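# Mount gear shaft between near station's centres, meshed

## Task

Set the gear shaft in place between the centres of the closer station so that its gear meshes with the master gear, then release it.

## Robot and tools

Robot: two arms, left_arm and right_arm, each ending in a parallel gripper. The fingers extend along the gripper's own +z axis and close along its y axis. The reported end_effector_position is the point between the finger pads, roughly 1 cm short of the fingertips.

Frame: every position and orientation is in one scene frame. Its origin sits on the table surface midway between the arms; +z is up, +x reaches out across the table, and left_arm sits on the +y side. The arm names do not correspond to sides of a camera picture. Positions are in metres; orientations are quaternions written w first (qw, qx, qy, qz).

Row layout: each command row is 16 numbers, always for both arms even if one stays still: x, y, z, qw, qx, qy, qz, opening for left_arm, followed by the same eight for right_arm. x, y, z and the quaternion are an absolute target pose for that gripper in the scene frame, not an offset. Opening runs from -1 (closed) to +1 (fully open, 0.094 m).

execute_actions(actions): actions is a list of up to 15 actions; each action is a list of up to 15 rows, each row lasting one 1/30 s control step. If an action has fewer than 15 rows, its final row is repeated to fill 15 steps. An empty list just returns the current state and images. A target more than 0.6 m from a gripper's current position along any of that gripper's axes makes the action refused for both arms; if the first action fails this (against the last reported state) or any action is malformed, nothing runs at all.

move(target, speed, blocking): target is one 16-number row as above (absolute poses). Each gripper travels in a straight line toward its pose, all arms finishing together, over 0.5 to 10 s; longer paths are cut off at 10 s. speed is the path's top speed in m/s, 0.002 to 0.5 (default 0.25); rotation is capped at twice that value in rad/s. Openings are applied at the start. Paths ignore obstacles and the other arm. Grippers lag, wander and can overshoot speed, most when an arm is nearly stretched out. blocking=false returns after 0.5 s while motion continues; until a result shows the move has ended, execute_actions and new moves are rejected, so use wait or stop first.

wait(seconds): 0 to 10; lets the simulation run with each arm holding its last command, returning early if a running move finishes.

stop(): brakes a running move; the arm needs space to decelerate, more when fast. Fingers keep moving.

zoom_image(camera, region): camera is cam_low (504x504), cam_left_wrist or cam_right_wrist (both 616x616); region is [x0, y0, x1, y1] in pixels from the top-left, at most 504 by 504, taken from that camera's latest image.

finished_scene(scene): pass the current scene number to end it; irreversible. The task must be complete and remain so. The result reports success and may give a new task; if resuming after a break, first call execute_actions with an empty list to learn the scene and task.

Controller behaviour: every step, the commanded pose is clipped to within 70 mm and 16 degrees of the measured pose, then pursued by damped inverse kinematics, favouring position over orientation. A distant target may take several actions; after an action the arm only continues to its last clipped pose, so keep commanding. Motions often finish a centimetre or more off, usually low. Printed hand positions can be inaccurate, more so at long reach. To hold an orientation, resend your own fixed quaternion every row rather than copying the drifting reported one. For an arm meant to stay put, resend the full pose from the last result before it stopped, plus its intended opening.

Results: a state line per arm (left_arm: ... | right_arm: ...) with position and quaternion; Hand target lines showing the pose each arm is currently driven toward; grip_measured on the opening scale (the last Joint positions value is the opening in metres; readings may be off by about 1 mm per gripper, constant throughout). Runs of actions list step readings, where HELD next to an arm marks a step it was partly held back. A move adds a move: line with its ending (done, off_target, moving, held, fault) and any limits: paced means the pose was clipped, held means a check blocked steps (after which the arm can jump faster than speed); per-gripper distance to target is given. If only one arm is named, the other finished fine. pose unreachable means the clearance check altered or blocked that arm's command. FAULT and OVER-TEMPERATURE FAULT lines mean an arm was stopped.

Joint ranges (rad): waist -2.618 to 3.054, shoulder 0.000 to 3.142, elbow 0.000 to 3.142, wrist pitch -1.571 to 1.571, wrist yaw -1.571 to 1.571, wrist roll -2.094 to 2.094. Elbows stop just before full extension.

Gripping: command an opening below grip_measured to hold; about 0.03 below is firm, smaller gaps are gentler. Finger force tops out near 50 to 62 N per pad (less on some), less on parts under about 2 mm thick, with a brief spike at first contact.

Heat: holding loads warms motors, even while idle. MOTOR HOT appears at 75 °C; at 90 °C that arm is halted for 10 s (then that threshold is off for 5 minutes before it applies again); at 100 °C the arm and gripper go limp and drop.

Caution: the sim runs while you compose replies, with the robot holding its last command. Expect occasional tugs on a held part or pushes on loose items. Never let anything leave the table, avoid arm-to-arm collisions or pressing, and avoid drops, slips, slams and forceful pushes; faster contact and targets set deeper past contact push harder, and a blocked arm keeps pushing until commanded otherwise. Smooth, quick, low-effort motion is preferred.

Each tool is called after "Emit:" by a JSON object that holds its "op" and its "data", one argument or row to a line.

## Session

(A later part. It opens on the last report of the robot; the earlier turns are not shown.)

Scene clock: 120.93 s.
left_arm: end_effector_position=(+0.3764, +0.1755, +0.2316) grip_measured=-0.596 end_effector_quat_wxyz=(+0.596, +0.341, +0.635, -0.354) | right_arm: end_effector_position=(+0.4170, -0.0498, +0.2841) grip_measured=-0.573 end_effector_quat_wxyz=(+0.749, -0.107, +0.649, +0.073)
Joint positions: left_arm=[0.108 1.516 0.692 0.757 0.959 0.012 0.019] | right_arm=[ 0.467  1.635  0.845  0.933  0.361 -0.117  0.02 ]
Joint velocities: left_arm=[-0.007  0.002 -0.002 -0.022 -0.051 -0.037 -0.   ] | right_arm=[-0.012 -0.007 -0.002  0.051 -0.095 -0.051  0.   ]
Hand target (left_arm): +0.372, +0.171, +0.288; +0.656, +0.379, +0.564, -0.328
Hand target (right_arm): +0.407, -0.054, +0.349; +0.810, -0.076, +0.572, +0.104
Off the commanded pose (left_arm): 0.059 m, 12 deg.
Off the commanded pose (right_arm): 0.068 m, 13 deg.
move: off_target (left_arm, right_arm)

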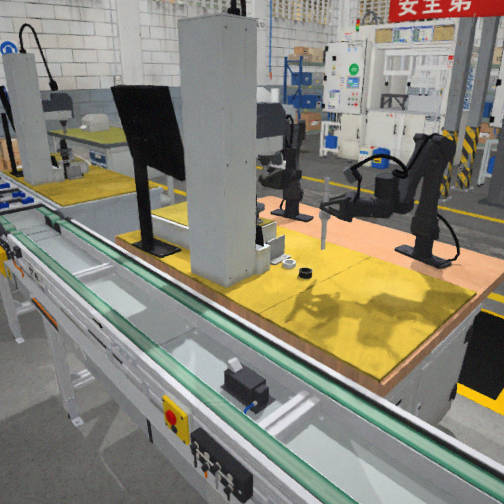

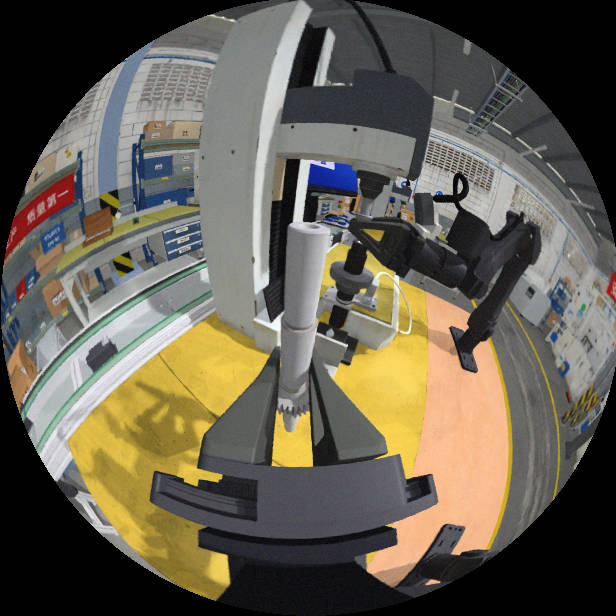

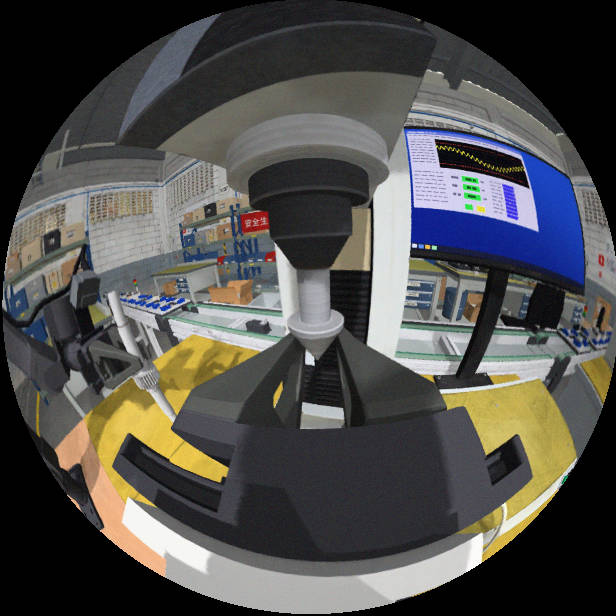

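Emit:
{"op": "move", "data": {
  "target": [0.376, 0.17, 0.29, 0.66, 0.38, 0.565, -0.33, -0.645, 0.412, -0.051, 0.283, 0.772, -0.085, 0.621, 0.106, -0.575],
  "speed": 0.08
}}

Emit:
{"op": "move", "data": {
  "target": [0.376, 0.17, 0.29, 0.66, 0.38, 0.565, -0.33, -0.645, 0.35, -0.055, 0.285, 0.772, -0.085, 0.621, 0.106, -0.575],
  "speed": 0.1
}}

Scene clock: 127.93 s.
left_arm: end_effector_position=(+0.3765, +0.1754, +0.2319) grip_measured=-0.596 end_effector_quat_wxyz=(+0.597, +0.342, +0.634, -0.354) | right_arm: end_effector_position=(+0.4123, -0.0502, +0.2824) grip_measured=-0.573 end_effector_quat_wxyz=(+0.768, -0.090, +0.626, +0.099)
Joint positions: left_arm=[0.108 1.516 0.693 0.757 0.96  0.013 0.019] | right_arm=[ 0.467  1.672  0.798  1.088  0.347 -0.089  0.02 ]
Joint velocities: left_arm=[-0.002 -0.002 -0.007  0.037  0.037  0.037 -0.001] | right_arm=[-0.022 -0.012 -0.017 -0.037  0.022  0.022  0.   ]
Hand target (left_arm): +0.372, +0.171, +0.288; +0.656, +0.379, +0.564, -0.328
Hand target (right_arm): +0.412, -0.051, +0.283; +0.772, -0.085, +0.621, +0.105
Off the commanded pose (left_arm): 0.058 m, 12 deg.
Off the commanded pose (right_arm): 0.001 m, 1 deg.
move: off_target (left_arm)

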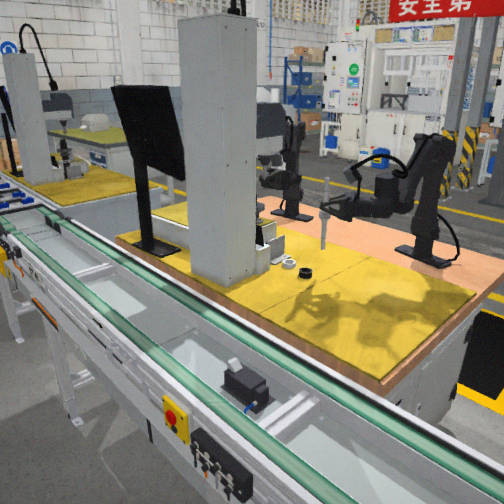

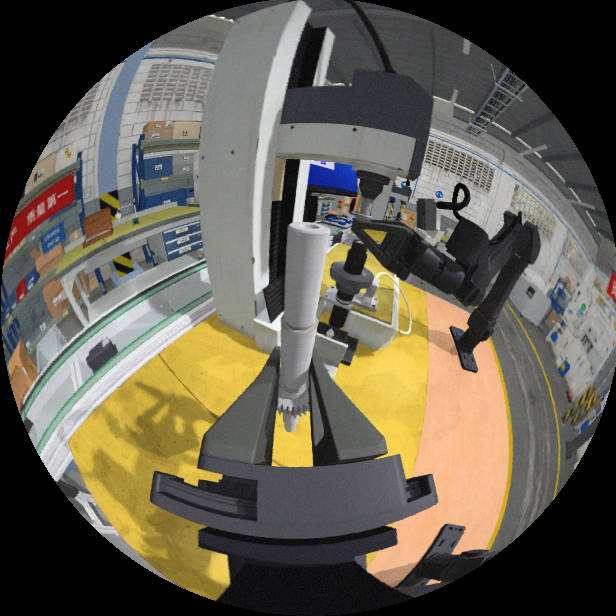

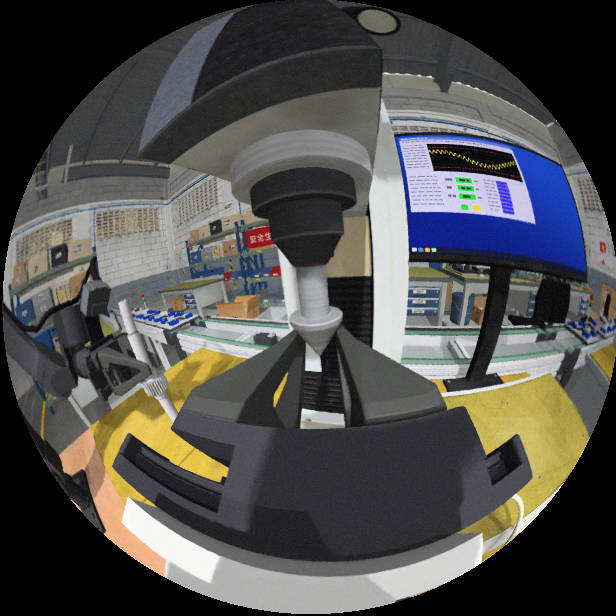

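Scene clock: 129.53 s.
left_arm: end_effector_position=(+0.3765, +0.1754, +0.2318) grip_measured=-0.596 end_effector_quat_wxyz=(+0.597, +0.342, +0.634, -0.354) | right_arm: end_effector_position=(+0.3568, -0.0526, +0.2730) grip_measured=-0.573 end_effector_quat_wxyz=(+0.762, -0.090, +0.633, +0.101)
Joint positions: left_arm=[0.108 1.516 0.693 0.757 0.96  0.014 0.019] | right_arm=[ 0.579  1.519  0.613  1.11   0.456 -0.1    0.02 ]
Joint velocities: left_arm=[-0.022 -0.002  0.007 -0.022 -0.037 -0.022  0.   ] | right_arm=[-0.022  0.002  0.002  0.022  0.022 -0.051 -0.001]
Hand target (left_arm): +0.372, +0.171, +0.288; +0.656, +0.379, +0.564, -0.328
Hand target (right_arm): +0.350, -0.054, +0.285; +0.772, -0.085, +0.621, +0.106
Off the commanded pose (left_arm): 0.058 m, 12 deg.
Off the commanded pose (right_arm): 0.014 m, 2 deg.
move: off_target (left_arm, right_arm)

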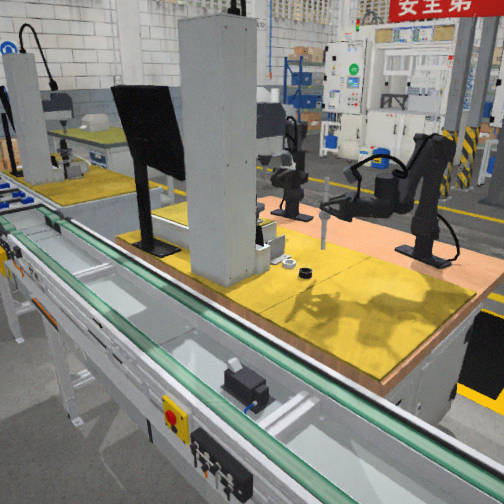

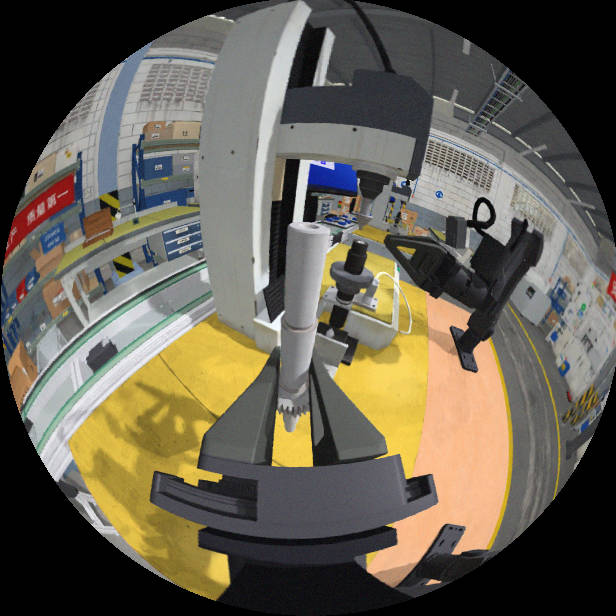

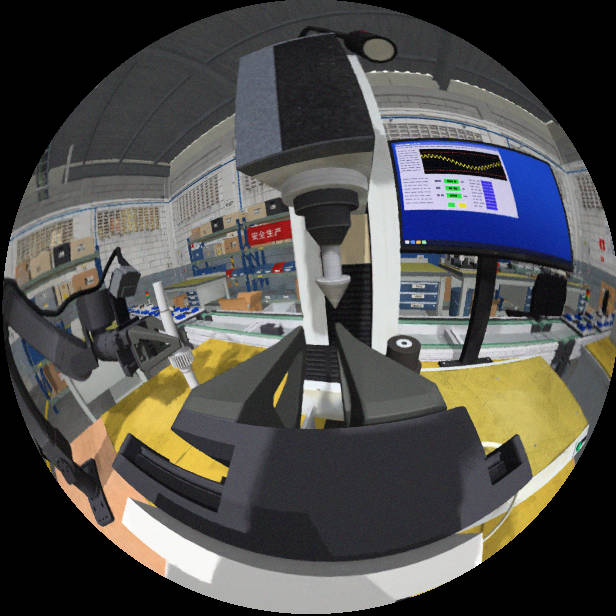

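Emit:
{"op": "move", "data": {
  "target": [0.376, 0.17, 0.29, 0.66, 0.38, 0.565, -0.33, -0.645, 0.33, -0.14, 0.30, 0.612, -0.354, 0.612, 0.354, -0.575],
  "speed": 0.25
}}

Emit:
{"op": "move", "data": {
  "target": [0.376, 0.17, 0.29, 0.66, 0.38, 0.565, -0.33, -0.645, 0.415, -0.12, 0.292, 0.486, -0.512, 0.470, 0.530, -0.575],
  "speed": 0.15
}}

Scene clock: 134.37 s.
left_arm: end_effector_position=(+0.3761, +0.1754, +0.2336) grip_measured=-0.596 end_effector_quat_wxyz=(+0.598, +0.343, +0.633, -0.353) | right_arm: end_effector_position=(+0.3242, -0.1374, +0.2951) grip_measured=-0.573 end_effector_quat_wxyz=(+0.614, -0.350, +0.610, +0.358)
Joint positions: left_arm=[0.108 1.512 0.693 0.757 0.96  0.014 0.019] | right_arm=[-0.192  1.26   0.704  0.578 -1.082  0.027  0.02 ]
Joint velocities: left_arm=[-0.002 -0.007 -0.002  0.037  0.037  0.022 -0.001] | right_arm=[ 0.007 -0.012  0.022 -0.022 -0.037 -0.037  0.   ]
Hand target (left_arm): +0.372, +0.171, +0.288; +0.656, +0.379, +0.564, -0.328
Hand target (right_arm): +0.327, -0.139, +0.299; +0.614, -0.353, +0.610, +0.356
Off the commanded pose (left_arm): 0.057 m, 12 deg.
Off the commanded pose (right_arm): 0.008 m, 1 deg.
move: off_target (left_arm)

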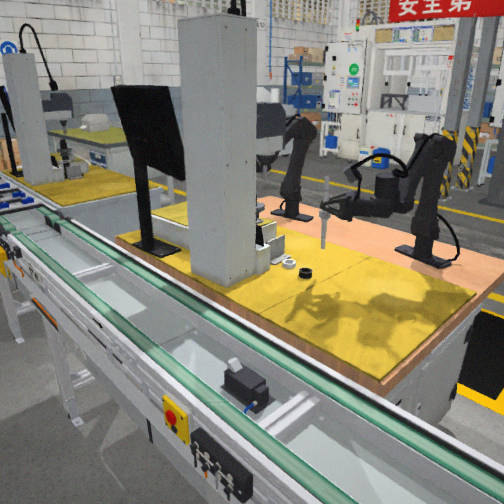

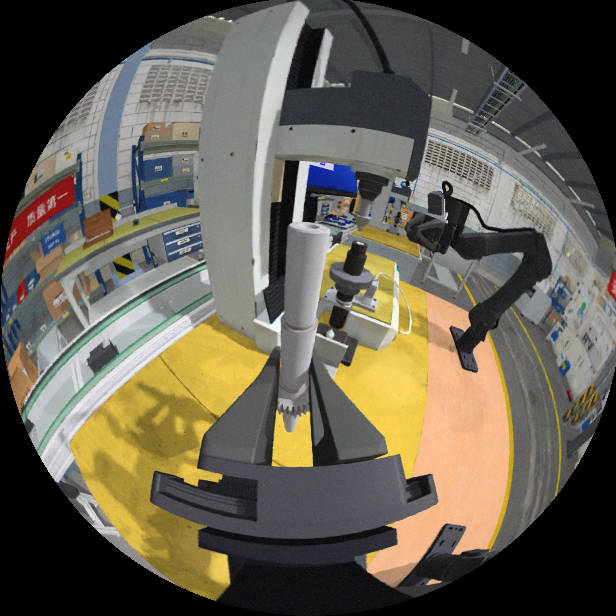

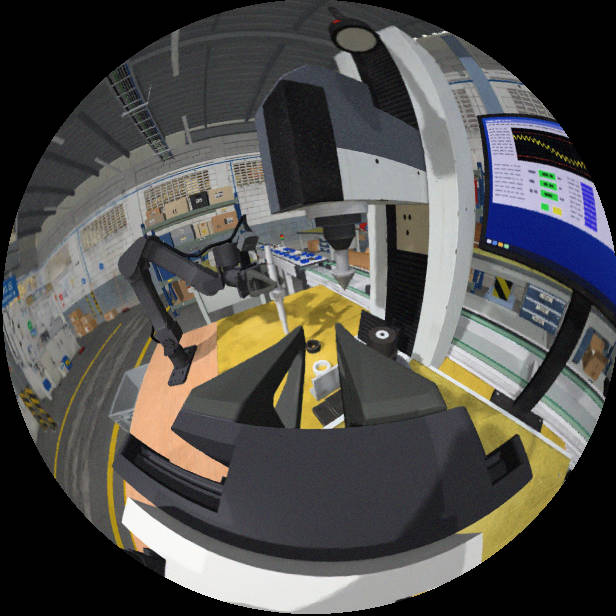

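Scene clock: 136.83 s.
left_arm: end_effector_position=(+0.3762, +0.1754, +0.2342) grip_measured=-0.596 end_effector_quat_wxyz=(+0.599, +0.343, +0.632, -0.353) | right_arm: end_effector_position=(+0.4145, -0.1266, +0.2861) grip_measured=-0.573 end_effector_quat_wxyz=(+0.506, -0.487, +0.514, +0.493)
Joint positions: left_arm=[0.108 1.512 0.694 0.758 0.96  0.014 0.019] | right_arm=[-0.209  1.944  1.343  0.759 -1.581  0.171  0.02 ]
Joint velocities: left_arm=[-0.012 -0.017 -0.017  0.037 -0.022 -0.022 -0.   ] | right_arm=[-0.007 -0.007 -0.002  0.022 -0.007  0.007  0.   ]
Hand target (left_arm): +0.372, +0.171, +0.288; +0.656, +0.379, +0.564, -0.328
Hand target (right_arm): +0.415, -0.122, +0.292; +0.505, -0.494, +0.507, +0.493
Off the commanded pose (left_arm): 0.056 m, 11 deg.
Off the commanded pose (right_arm): 0.009 m, 8 deg.
joint sent to its limit (right arm) — the command would take joint 5 (wrist yaw) past its lower limit, so that joint was sent only as far as its limit.
move: off_target (left_arm, right_arm)

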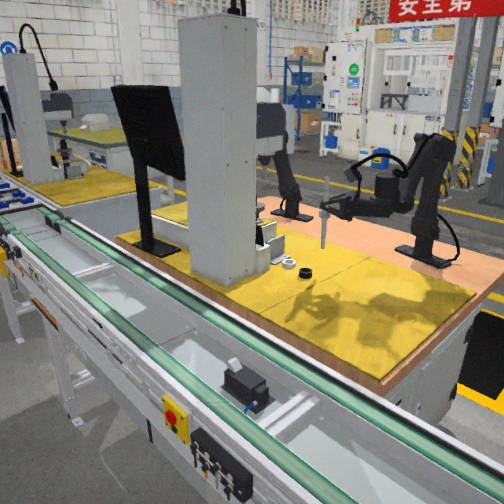

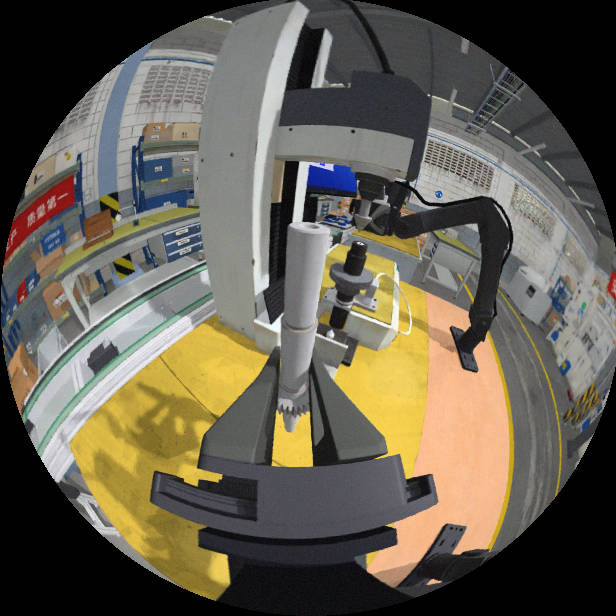

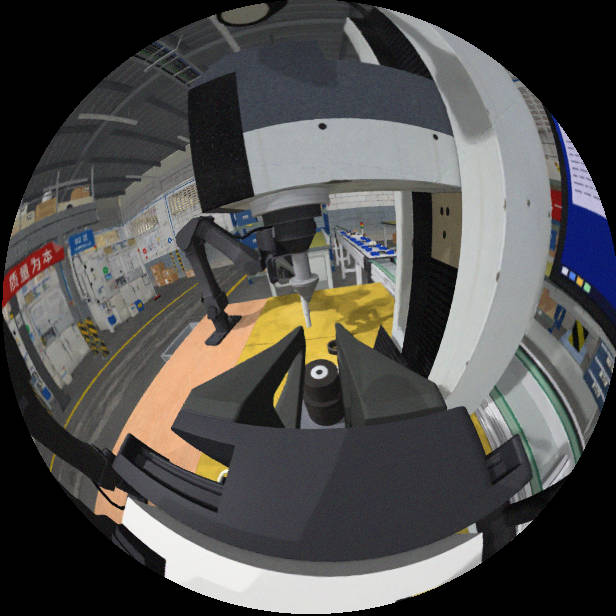

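Emit:
{"op": "move", "data": {
  "target": [0.376, 0.17, 0.29, 0.66, 0.38, 0.565, -0.33, -0.645, 0.404, -0.088, 0.284, 0.509, -0.491, 0.509, 0.491, -0.575],
  "speed": 0.06
}}

Emit:
{"op": "zoom_image", "data": {
  "camera": "cam_right_wrist",
  "region": [240, 150, 420, 400]
}}

Emit:
{"op": "zoom_image", "data": {
  "camera": "cam_left_wrist",
  "region": [310, 150, 450, 290]
}}

Scene clock: 139.77 s.
left_arm: end_effector_position=(+0.3769, +0.1754, +0.2303) grip_measured=-0.596 end_effector_quat_wxyz=(+0.596, +0.341, +0.635, -0.354) | right_arm: end_effector_position=(+0.4104, -0.0915, +0.2734) grip_measured=-0.573 end_effector_quat_wxyz=(+0.506, -0.485, +0.511, +0.497)
Joint positions: left_arm=[0.108 1.52  0.692 0.759 0.96  0.014 0.019] | right_arm=[-0.125  1.944  1.301  0.738 -1.502  0.112  0.02 ]
Joint velocities: left_arm=[-0.012 -0.002 -0.007  0.037 -0.007 -0.022  0.   ] | right_arm=[ 0.007 -0.022  0.007 -0.037  0.022 -0.11   0.002]
Hand target (left_arm): +0.372, +0.171, +0.288; +0.656, +0.379, +0.564, -0.328
Hand target (right_arm): +0.404, -0.088, +0.284; +0.511, -0.489, +0.507, +0.493
Off the commanded pose (left_arm): 0.060 m, 12 deg.
Off the commanded pose (right_arm): 0.013 m, 1 deg.
move: off_target (left_arm, right_arm)

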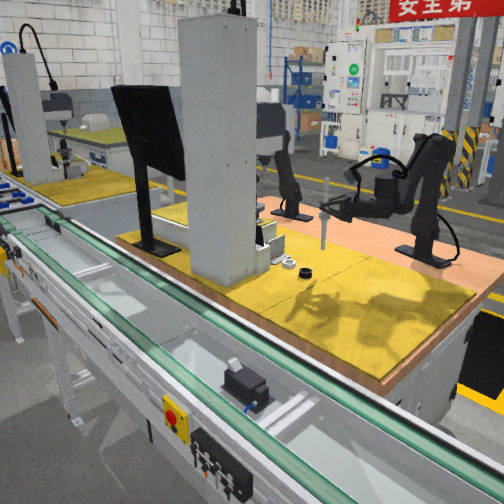

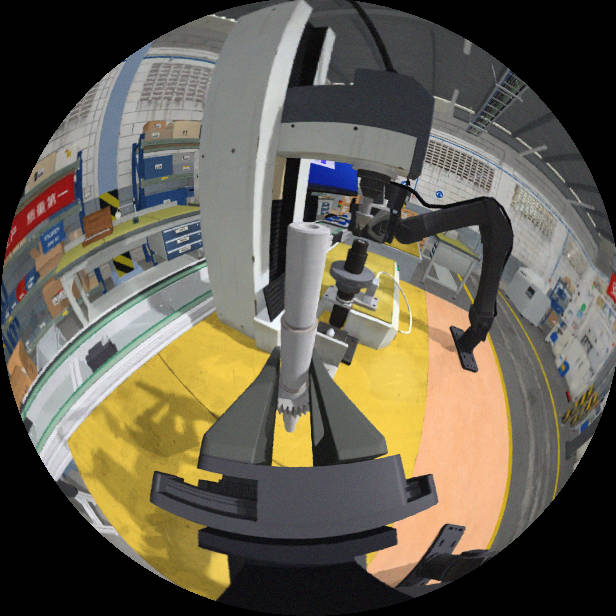

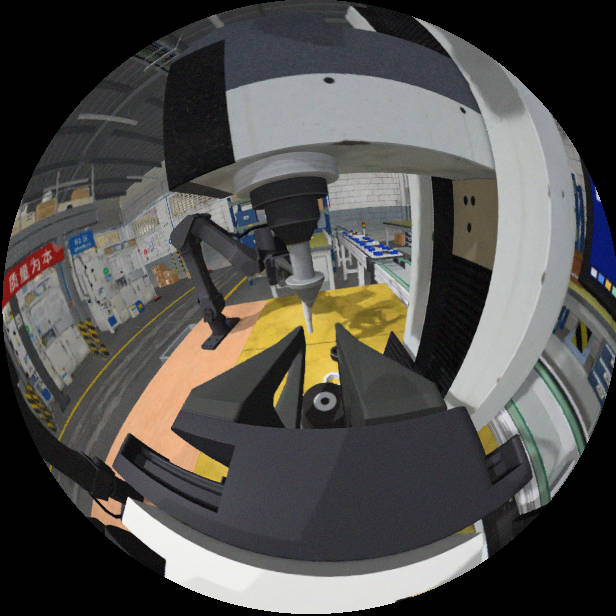

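Region (240, 150, 420, 400) of cam_right_wrist's 616x616 image, scaled by 2.016, with more detail than that image has; it fills the left 363 columns of this view, and the rest is white.

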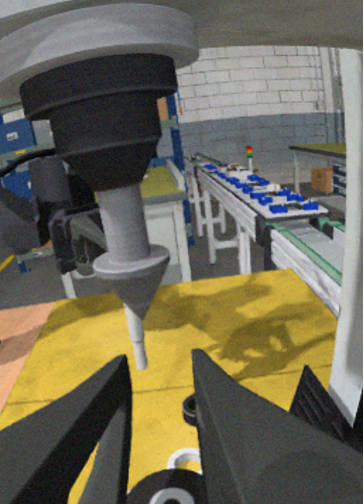

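Region (310, 150, 450, 290) of cam_left_wrist's 616x616 image, scaled by 3.600, with more detail than that image has.

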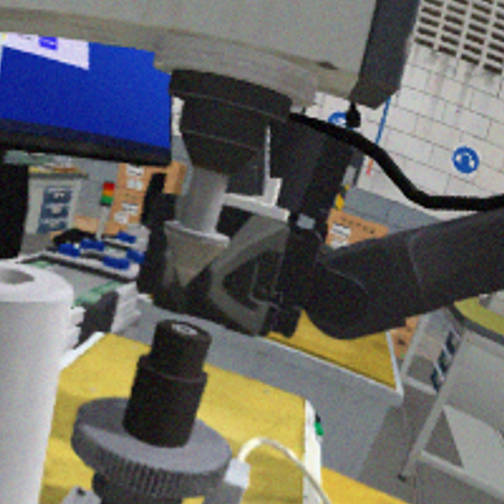

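Emit:
{"op": "execute_actions", "data": {
  "actions": []
}}

Scene clock: 141.83 s.
left_arm: end_effector_position=(+0.3768, +0.1754, +0.2303) grip_measured=-0.596 end_effector_quat_wxyz=(+0.596, +0.341, +0.635, -0.354) | right_arm: end_effector_position=(+0.4105, -0.0915, +0.2730) grip_measured=-0.573 end_effector_quat_wxyz=(+0.506, -0.485, +0.512, +0.497)
Joint positions: left_arm=[0.108 1.52  0.692 0.759 0.96  0.014 0.019] | right_arm=[-0.125  1.944  1.301  0.732 -1.502  0.108  0.02 ]
Joint velocities: left_arm=[-0.012 -0.002 -0.017 -0.051  0.007  0.007 -0.   ] | right_arm=[-0.027 -0.002  0.012  0.051 -0.081  0.066 -0.   ]
Hand target (left_arm): +0.372, +0.171, +0.288; +0.656, +0.379, +0.564, -0.328
Hand target (right_arm): +0.404, -0.088, +0.284; +0.510, -0.489, +0.507, +0.493
Off the commanded pose (left_arm): 0.060 m, 12 deg.
Off the commanded pose (right_arm): 0.013 m, 1 deg.

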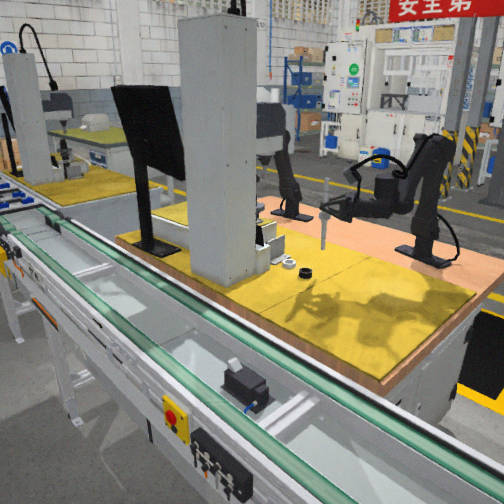

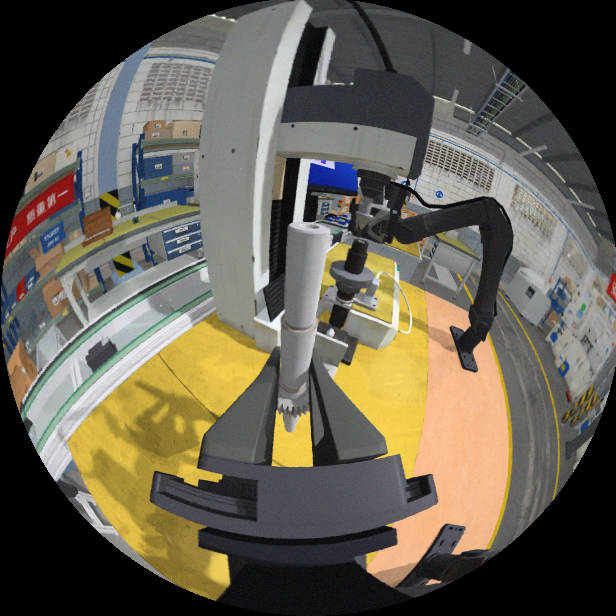

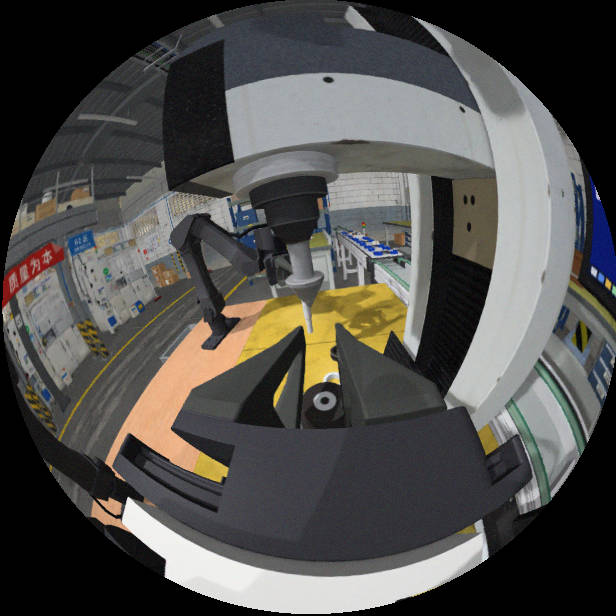

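Emit:
{"op": "move", "data": {
  "target": [0.376,0.17,0.29,0.66,0.38,0.565,-0.33,-0.645,0.394,-0.085,0.287,0.509,-0.491,0.509,0.491,-0.575],
  "speed": 0.05
}}

Scene clock: 145.13 s.
left_arm: end_effector_position=(+0.3763, +0.1755, +0.2329) grip_measured=-0.596 end_effector_quat_wxyz=(+0.598, +0.342, +0.633, -0.353) | right_arm: end_effector_position=(+0.4003, -0.0889, +0.2784) grip_measured=-0.573 end_effector_quat_wxyz=(+0.508, -0.486, +0.511, +0.495)
Joint positions: left_arm=[0.108 1.513 0.693 0.757 0.96  0.014 0.019] | right_arm=[-0.118  1.897  1.265  0.704 -1.493  0.084  0.02 ]
Joint velocities: left_arm=[ 0.012  0.012  0.002 -0.007 -0.037 -0.007 -0.001] | right_arm=[-0.002 -0.002  0.007 -0.037 -0.007 -0.11  -0.   ]
Hand target (left_arm): +0.372, +0.171, +0.288; +0.656, +0.379, +0.564, -0.328
Hand target (right_arm): +0.394, -0.085, +0.287; +0.510, -0.489, +0.507, +0.493
Off the commanded pose (left_arm): 0.057 m, 12 deg.
Off the commanded pose (right_arm): 0.011 m, 1 deg.
move: off_target (left_arm, right_arm)

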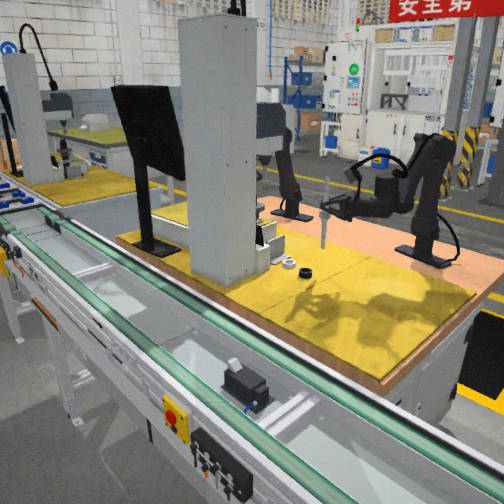

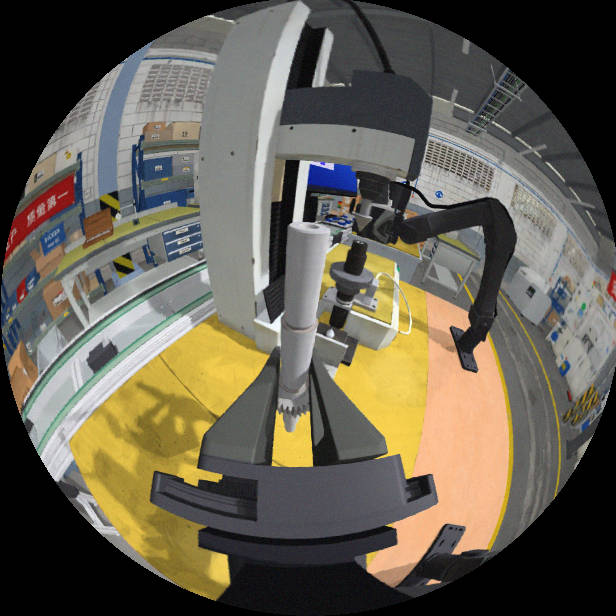

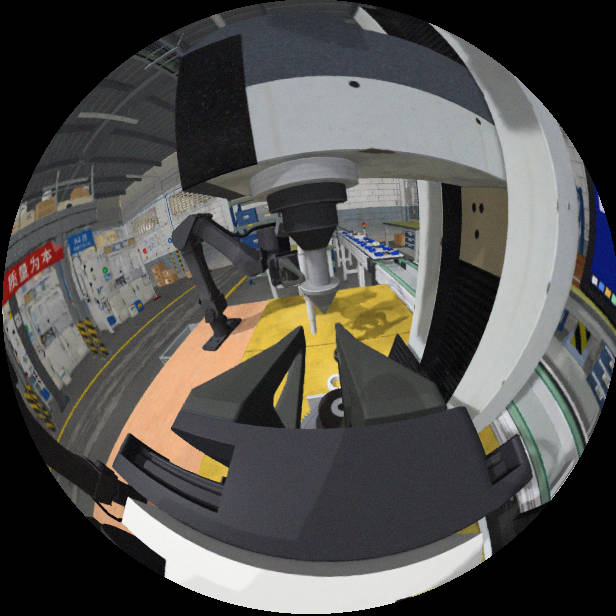

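Emit:
{"op": "execute_actions", "data": {
  "actions": [
    [[0.376,0.17,0.29,0.66,0.38,0.565,-0.33,-0.645,0.394,-0.075,0.287,0.509,-0.491,0.509,0.491,-0.575]],
    [[0.376,0.17,0.29,0.66,0.38,0.565,-0.33,-0.645,0.394,-0.062,0.287,0.509,-0.491,0.509,0.491,-0.575]],
    [[0.376,0.17,0.29,0.66,0.38,0.565,-0.33,-0.645,0.394,-0.062,0.287,0.509,-0.491,0.509,0.491,-0.575]]
  ]
}}

Scene clock: 148.77 s.
left_arm: end_effector_position=(+0.3761, +0.1754, +0.2329) grip_measured=-0.596 end_effector_quat_wxyz=(+0.597, +0.343, +0.633, -0.353) | right_arm: end_effector_position=(+0.3976, -0.0651, +0.2759) grip_measured=-0.573 end_effector_quat_wxyz=(+0.507, -0.488, +0.510, +0.495)
Joint positions: left_arm=[0.108 1.513 0.693 0.757 0.961 0.014 0.019] | right_arm=[-0.059  1.894  1.265  0.659 -1.439  0.04   0.02 ]
Joint velocities: left_arm=[ 0.002 -0.007 -0.002 -0.007  0.007 -0.066  0.   ] | right_arm=[ 0.007  0.007 -0.007 -0.007 -0.037 -0.081 -0.001]
Hand target (left_arm): +0.372, +0.171, +0.288; +0.656, +0.379, +0.564, -0.328
Hand target (right_arm): +0.394, -0.062, +0.287; +0.510, -0.490, +0.508, +0.492
Off the commanded pose (left_arm): 0.057 m, 12 deg.
Off the commanded pose (right_arm): 0.012 m, 1 deg.
Step readings (end_effector_position; steps 1 to 15: 1st action; 16 to 30: 2nd action; 31 to 45: 3rd action):
0: left_arm (+0.3762, +0.1754, +0.2329) | right_arm (+0.4004, -0.0889, +0.2779)
1: left_arm (+0.3762, +0.1754, +0.2329) | right_arm (+0.4006, -0.0881, +0.2779)
2: left_arm (+0.3761, +0.1754, +0.2329) | right_arm (+0.4007, -0.0867, +0.2779)
4: left_arm (+0.3761, +0.1754, +0.2329) | right_arm (+0.3995, -0.0820, +0.2777)
8: left_arm (+0.3761, +0.1754, +0.2329) | right_arm (+0.3978, -0.0765, +0.2770)
15: left_arm (+0.3761, +0.1754, +0.2329) | right_arm (+0.3986, -0.0765, +0.2759)
16: left_arm (+0.3761, +0.1754, +0.2329) | right_arm (+0.3990, -0.0758, +0.2758)
17: left_arm (+0.3761, +0.1754, +0.2329) | right_arm (+0.3993, -0.0742, +0.2757)
19: left_arm (+0.3761, +0.1754, +0.2329) | right_arm (+0.3983, -0.0694, +0.2755)
23: left_arm (+0.3761, +0.1754, +0.2329) | right_arm (+0.3973, -0.0653, +0.2762)
30: left_arm (+0.3761, +0.1754, +0.2329) | right_arm (+0.3976, -0.0651, +0.2760)
31: left_arm (+0.3761, +0.1754, +0.2329) | right_arm (+0.3976, -0.0651, +0.2760)
32: left_arm (+0.3761, +0.1754, +0.2329) | right_arm (+0.3976, -0.0651, +0.2760)
34: left_arm (+0.3761, +0.1754, +0.2329) | right_arm (+0.3976, -0.0651, +0.2759)
38: left_arm (+0.3761, +0.1754, +0.2329) | right_arm (+0.3976, -0.0651, +0.2759)
45: end_effector_position above

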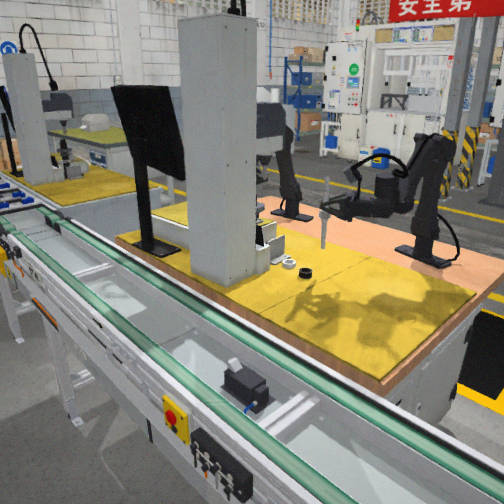

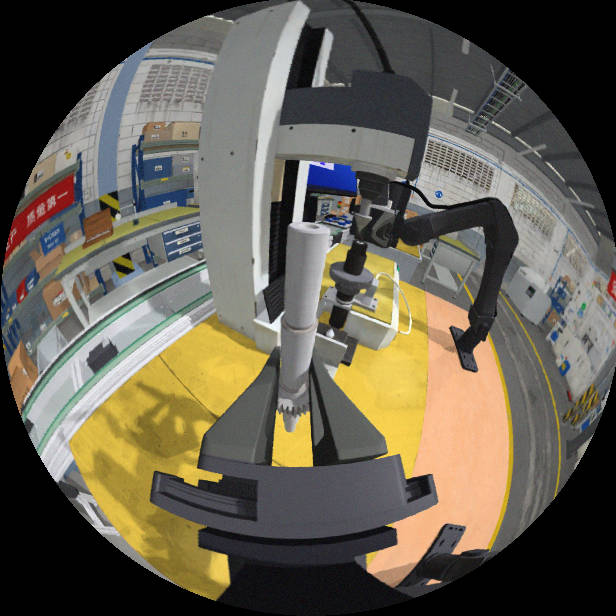

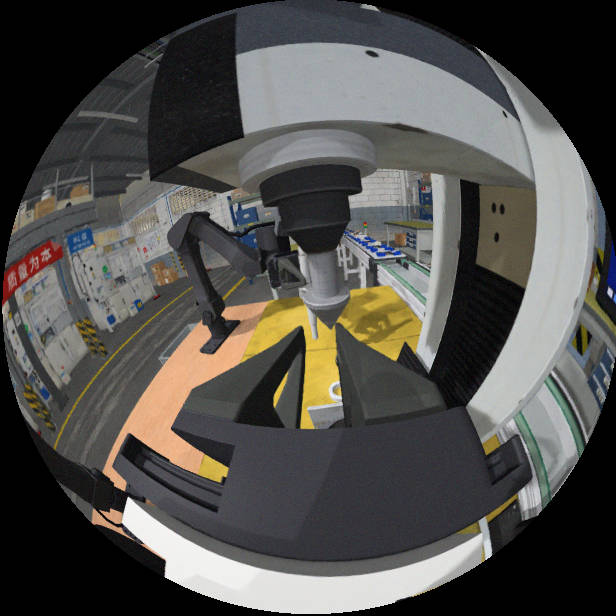

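Emit:
{"op": "execute_actions", "data": {
  "actions": [
    [[0.376,0.17,0.29,0.66,0.38,0.565,-0.33,-0.645,0.398,-0.055,0.287,0.509,-0.491,0.509,0.491,-0.575]],
    [[0.376,0.17,0.29,0.66,0.38,0.565,-0.33,-0.645,0.398,-0.045,0.287,0.509,-0.491,0.509,0.491,-0.575]],
    [[0.376,0.17,0.29,0.66,0.38,0.565,-0.33,-0.645,0.398,-0.045,0.287,0.509,-0.491,0.509,0.491,-0.575]]
  ]
}}

Scene clock: 150.83 s.
left_arm: end_effector_position=(+0.3761, +0.1754, +0.2329) grip_measured=-0.596 end_effector_quat_wxyz=(+0.597, +0.343, +0.633, -0.353) | right_arm: end_effector_position=(+0.4015, -0.0513, +0.2768) grip_measured=-0.573 end_effector_quat_wxyz=(+0.508, -0.480, +0.519, +0.492)
Joint positions: left_arm=[0.108 1.513 0.693 0.757 0.961 0.014 0.019] | right_arm=[-0.026  1.894  1.282  0.608 -1.383  0.019  0.02 ]
Joint velocities: left_arm=[-0.007 -0.007  0.002  0.022 -0.007 -0.007  0.   ] | right_arm=[ 0.017 -0.007  0.017  0.022 -0.022 -0.007  0.   ]
Hand target (left_arm): +0.372, +0.171, +0.288; +0.656, +0.379, +0.564, -0.328
Hand target (right_arm): +0.398, -0.045, +0.287; +0.509, -0.491, +0.508, +0.491
Off the commanded pose (left_arm): 0.057 m, 12 deg.
Off the commanded pose (right_arm): 0.013 m, 2 deg.
Step readings (end_effector_position; steps 1 to 15: 1st action; 16 to 30: 2nd action; 31 to 45: 3rd action):
0: left_arm (+0.3761, +0.1754, +0.2329) | right_arm (+0.3976, -0.0651, +0.2759)
1: left_arm (+0.3761, +0.1754, +0.2329) | right_arm (+0.3977, -0.0647, +0.2759)
2: left_arm (+0.3761, +0.1754, +0.2329) | right_arm (+0.3982, -0.0640, +0.2763)
4: left_arm (+0.3761, +0.1754, +0.2329) | right_arm (+0.3986, -0.0617, +0.2765)
8: left_arm (+0.3761, +0.1754, +0.2329) | right_arm (+0.3995, -0.0603, +0.2766)
15: left_arm (+0.3761, +0.1754, +0.2329) | right_arm (+0.3996, -0.0600, +0.2764)
16: left_arm (+0.3761, +0.1754, +0.2329) | right_arm (+0.3998, -0.0592, +0.2766)
17: left_arm (+0.3761, +0.1754, +0.2329) | right_arm (+0.3998, -0.0576, +0.2767)
19: left_arm (+0.3761, +0.1754, +0.2329) | right_arm (+0.4006, -0.0541, +0.2769)
23: left_arm (+0.3761, +0.1754, +0.2329) | right_arm (+0.4015, -0.0517, +0.2769)
30: left_arm (+0.3761, +0.1754, +0.2329) | right_arm (+0.4016, -0.0515, +0.2769)
31: left_arm (+0.3761, +0.1754, +0.2329) | right_arm (+0.4016, -0.0515, +0.2768)
32: left_arm (+0.3761, +0.1754, +0.2329) | right_arm (+0.4016, -0.0515, +0.2768)
34: left_arm (+0.3761, +0.1754, +0.2329) | right_arm (+0.4015, -0.0513, +0.2768)
38: left_arm (+0.3761, +0.1754, +0.2329) | right_arm (+0.4015, -0.0513, +0.2768)
45: end_effector_position above

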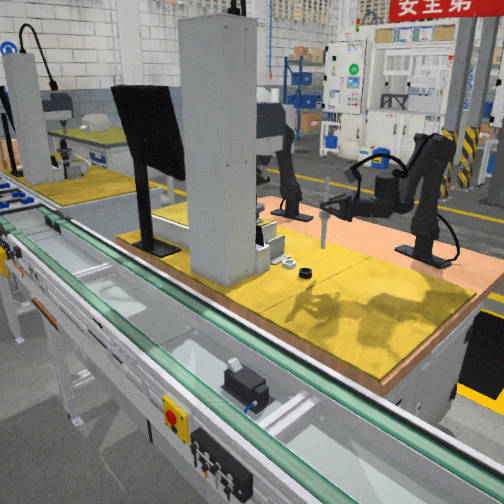

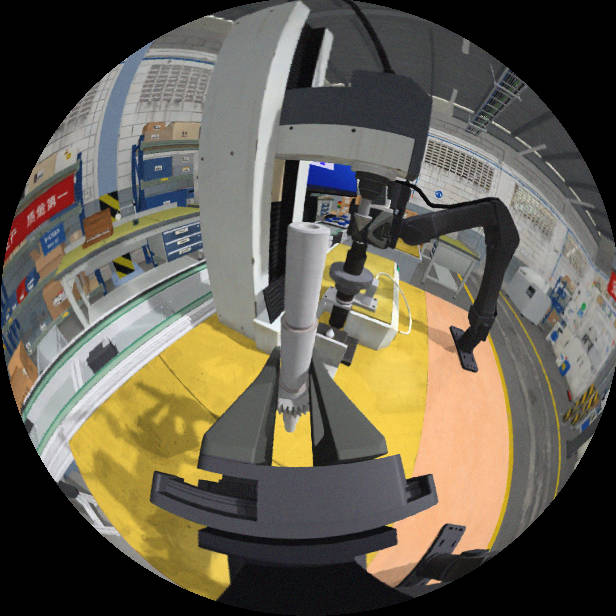

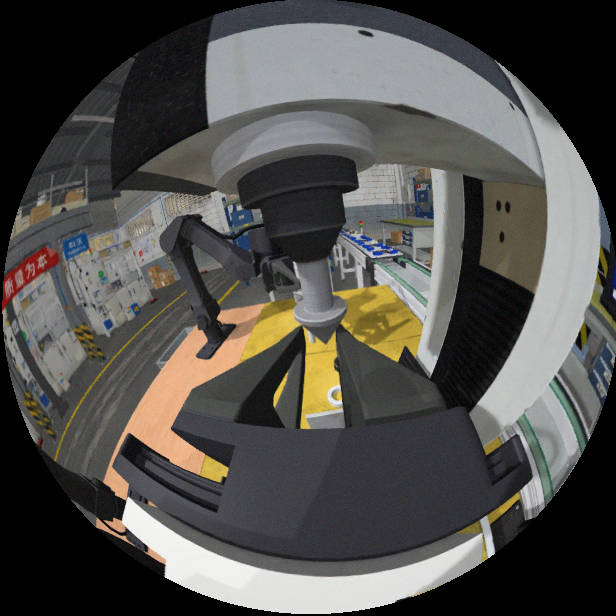

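Emit:
{"op": "zoom_image", "data": {
  "camera": "cam_left_wrist",
  "region": [320, 160, 440, 300]
}}

Emit:
{"op": "zoom_image", "data": {
  "camera": "cam_right_wrist",
  "region": [250, 240, 400, 420]
}}

Region (320, 160, 440, 300) of cam_left_wrist's 616x616 image, scaled by 3.600, with more detail than that image has; it fills the left 432 columns of this view, and the rest is white.

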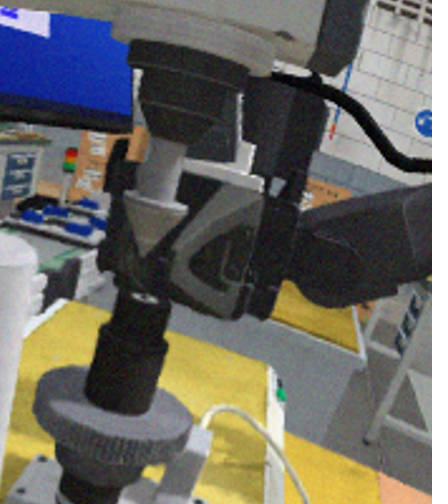

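Region (250, 240, 400, 420) of cam_right_wrist's 616x616 image, scaled by 2.800, with more detail than that image has.

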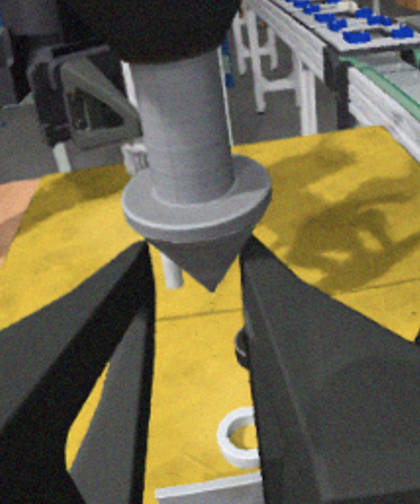

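Emit:
{"op": "execute_actions", "data": {
  "actions": [
    [[0.376,0.17,0.29,0.66,0.38,0.565,-0.33,-0.645,0.399,-0.035,0.287,0.509,-0.491,0.509,0.491,-0.575]],
    [[0.376,0.17,0.29,0.66,0.38,0.565,-0.33,-0.645,0.399,-0.035,0.287,0.509,-0.491,0.509,0.491,-0.575]]
  ]
}}

Emit:
{"op": "zoom_image", "data": {
  "camera": "cam_right_wrist",
  "region": [250, 240, 400, 420]
}}

Scene clock: 153.97 s.
left_arm: end_effector_position=(+0.3761, +0.1754, +0.2329) grip_measured=-0.596 end_effector_quat_wxyz=(+0.597, +0.343, +0.633, -0.353) | right_arm: end_effector_position=(+0.4040, -0.0432, +0.2778) grip_measured=-0.573 end_effector_quat_wxyz=(+0.509, -0.474, +0.526, +0.489)
Joint positions: left_arm=[0.108 1.513 0.693 0.757 0.961 0.014 0.019] | right_arm=[-0.005  1.894  1.291  0.589 -1.346  0.019  0.02 ]
Joint velocities: left_arm=[ 0.012 -0.022 -0.007  0.037 -0.007  0.037 -0.001] | right_arm=[ 0.002 -0.012  0.012 -0.037  0.007 -0.022 -0.   ]
Hand target (left_arm): +0.372, +0.171, +0.288; +0.656, +0.379, +0.564, -0.328
Hand target (right_arm): +0.399, -0.035, +0.287; +0.509, -0.490, +0.509, +0.491
Off the commanded pose (left_arm): 0.057 m, 12 deg.
Off the commanded pose (right_arm): 0.013 m, 3 deg.
Step readings (end_effector_position; steps 1 to 15: 1st action; 16 to 30: 2nd action):
0: left_arm (+0.3761, +0.1754, +0.2329) | right_arm (+0.4015, -0.0513, +0.2768)
1: left_arm (+0.3761, +0.1754, +0.2329) | right_arm (+0.4016, -0.0507, +0.2769)
2: left_arm (+0.3761, +0.1754, +0.2329) | right_arm (+0.4019, -0.0492, +0.2774)
4: left_arm (+0.3761, +0.1754, +0.2329) | right_arm (+0.4029, -0.0458, +0.2777)
8: left_arm (+0.3761, +0.1754, +0.2329) | right_arm (+0.4039, -0.0432, +0.2779)
15: left_arm (+0.3761, +0.1754, +0.2329) | right_arm (+0.4040, -0.0432, +0.2779)
16: left_arm (+0.3761, +0.1754, +0.2329) | right_arm (+0.4040, -0.0432, +0.2779)
17: left_arm (+0.3761, +0.1754, +0.2329) | right_arm (+0.4040, -0.0432, +0.2778)
19: left_arm (+0.3761, +0.1754, +0.2329) | right_arm (+0.4040, -0.0432, +0.2778)
23: left_arm (+0.3761, +0.1754, +0.2329) | right_arm (+0.4040, -0.0432, +0.2778)
30: end_effector_position above

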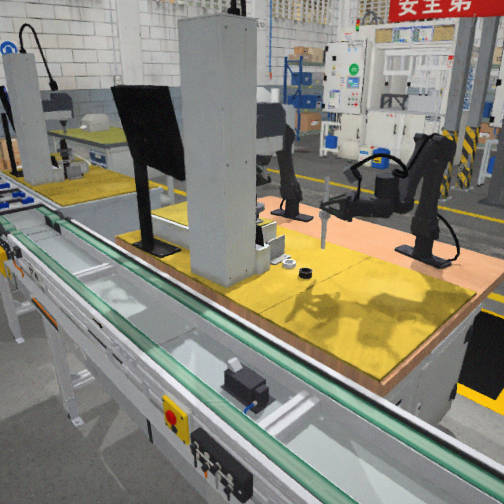

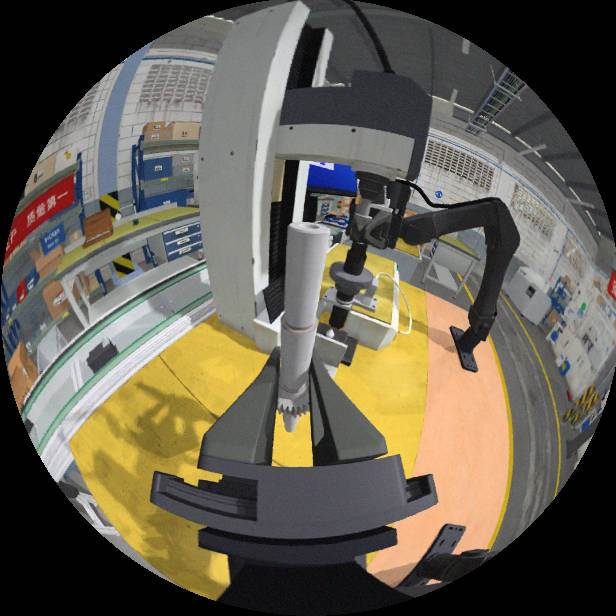

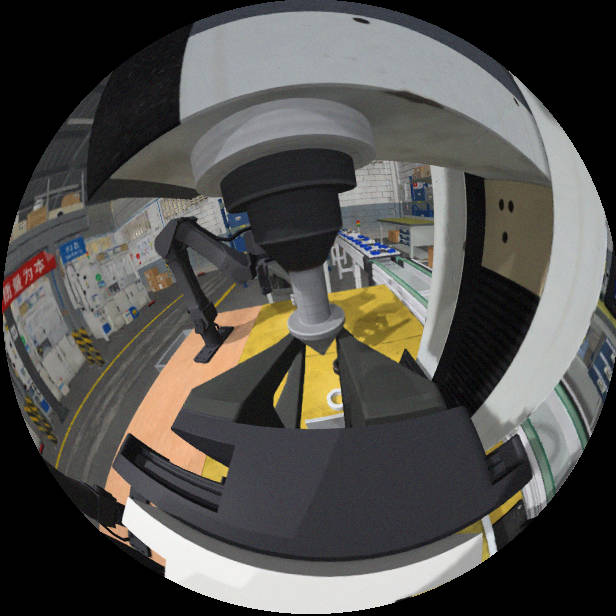

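Region (250, 240, 400, 420) of cam_right_wrist's 616x616 image, scaled by 2.800, with more detail than that image has.

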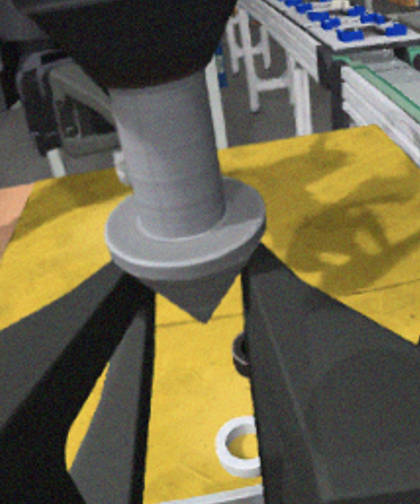

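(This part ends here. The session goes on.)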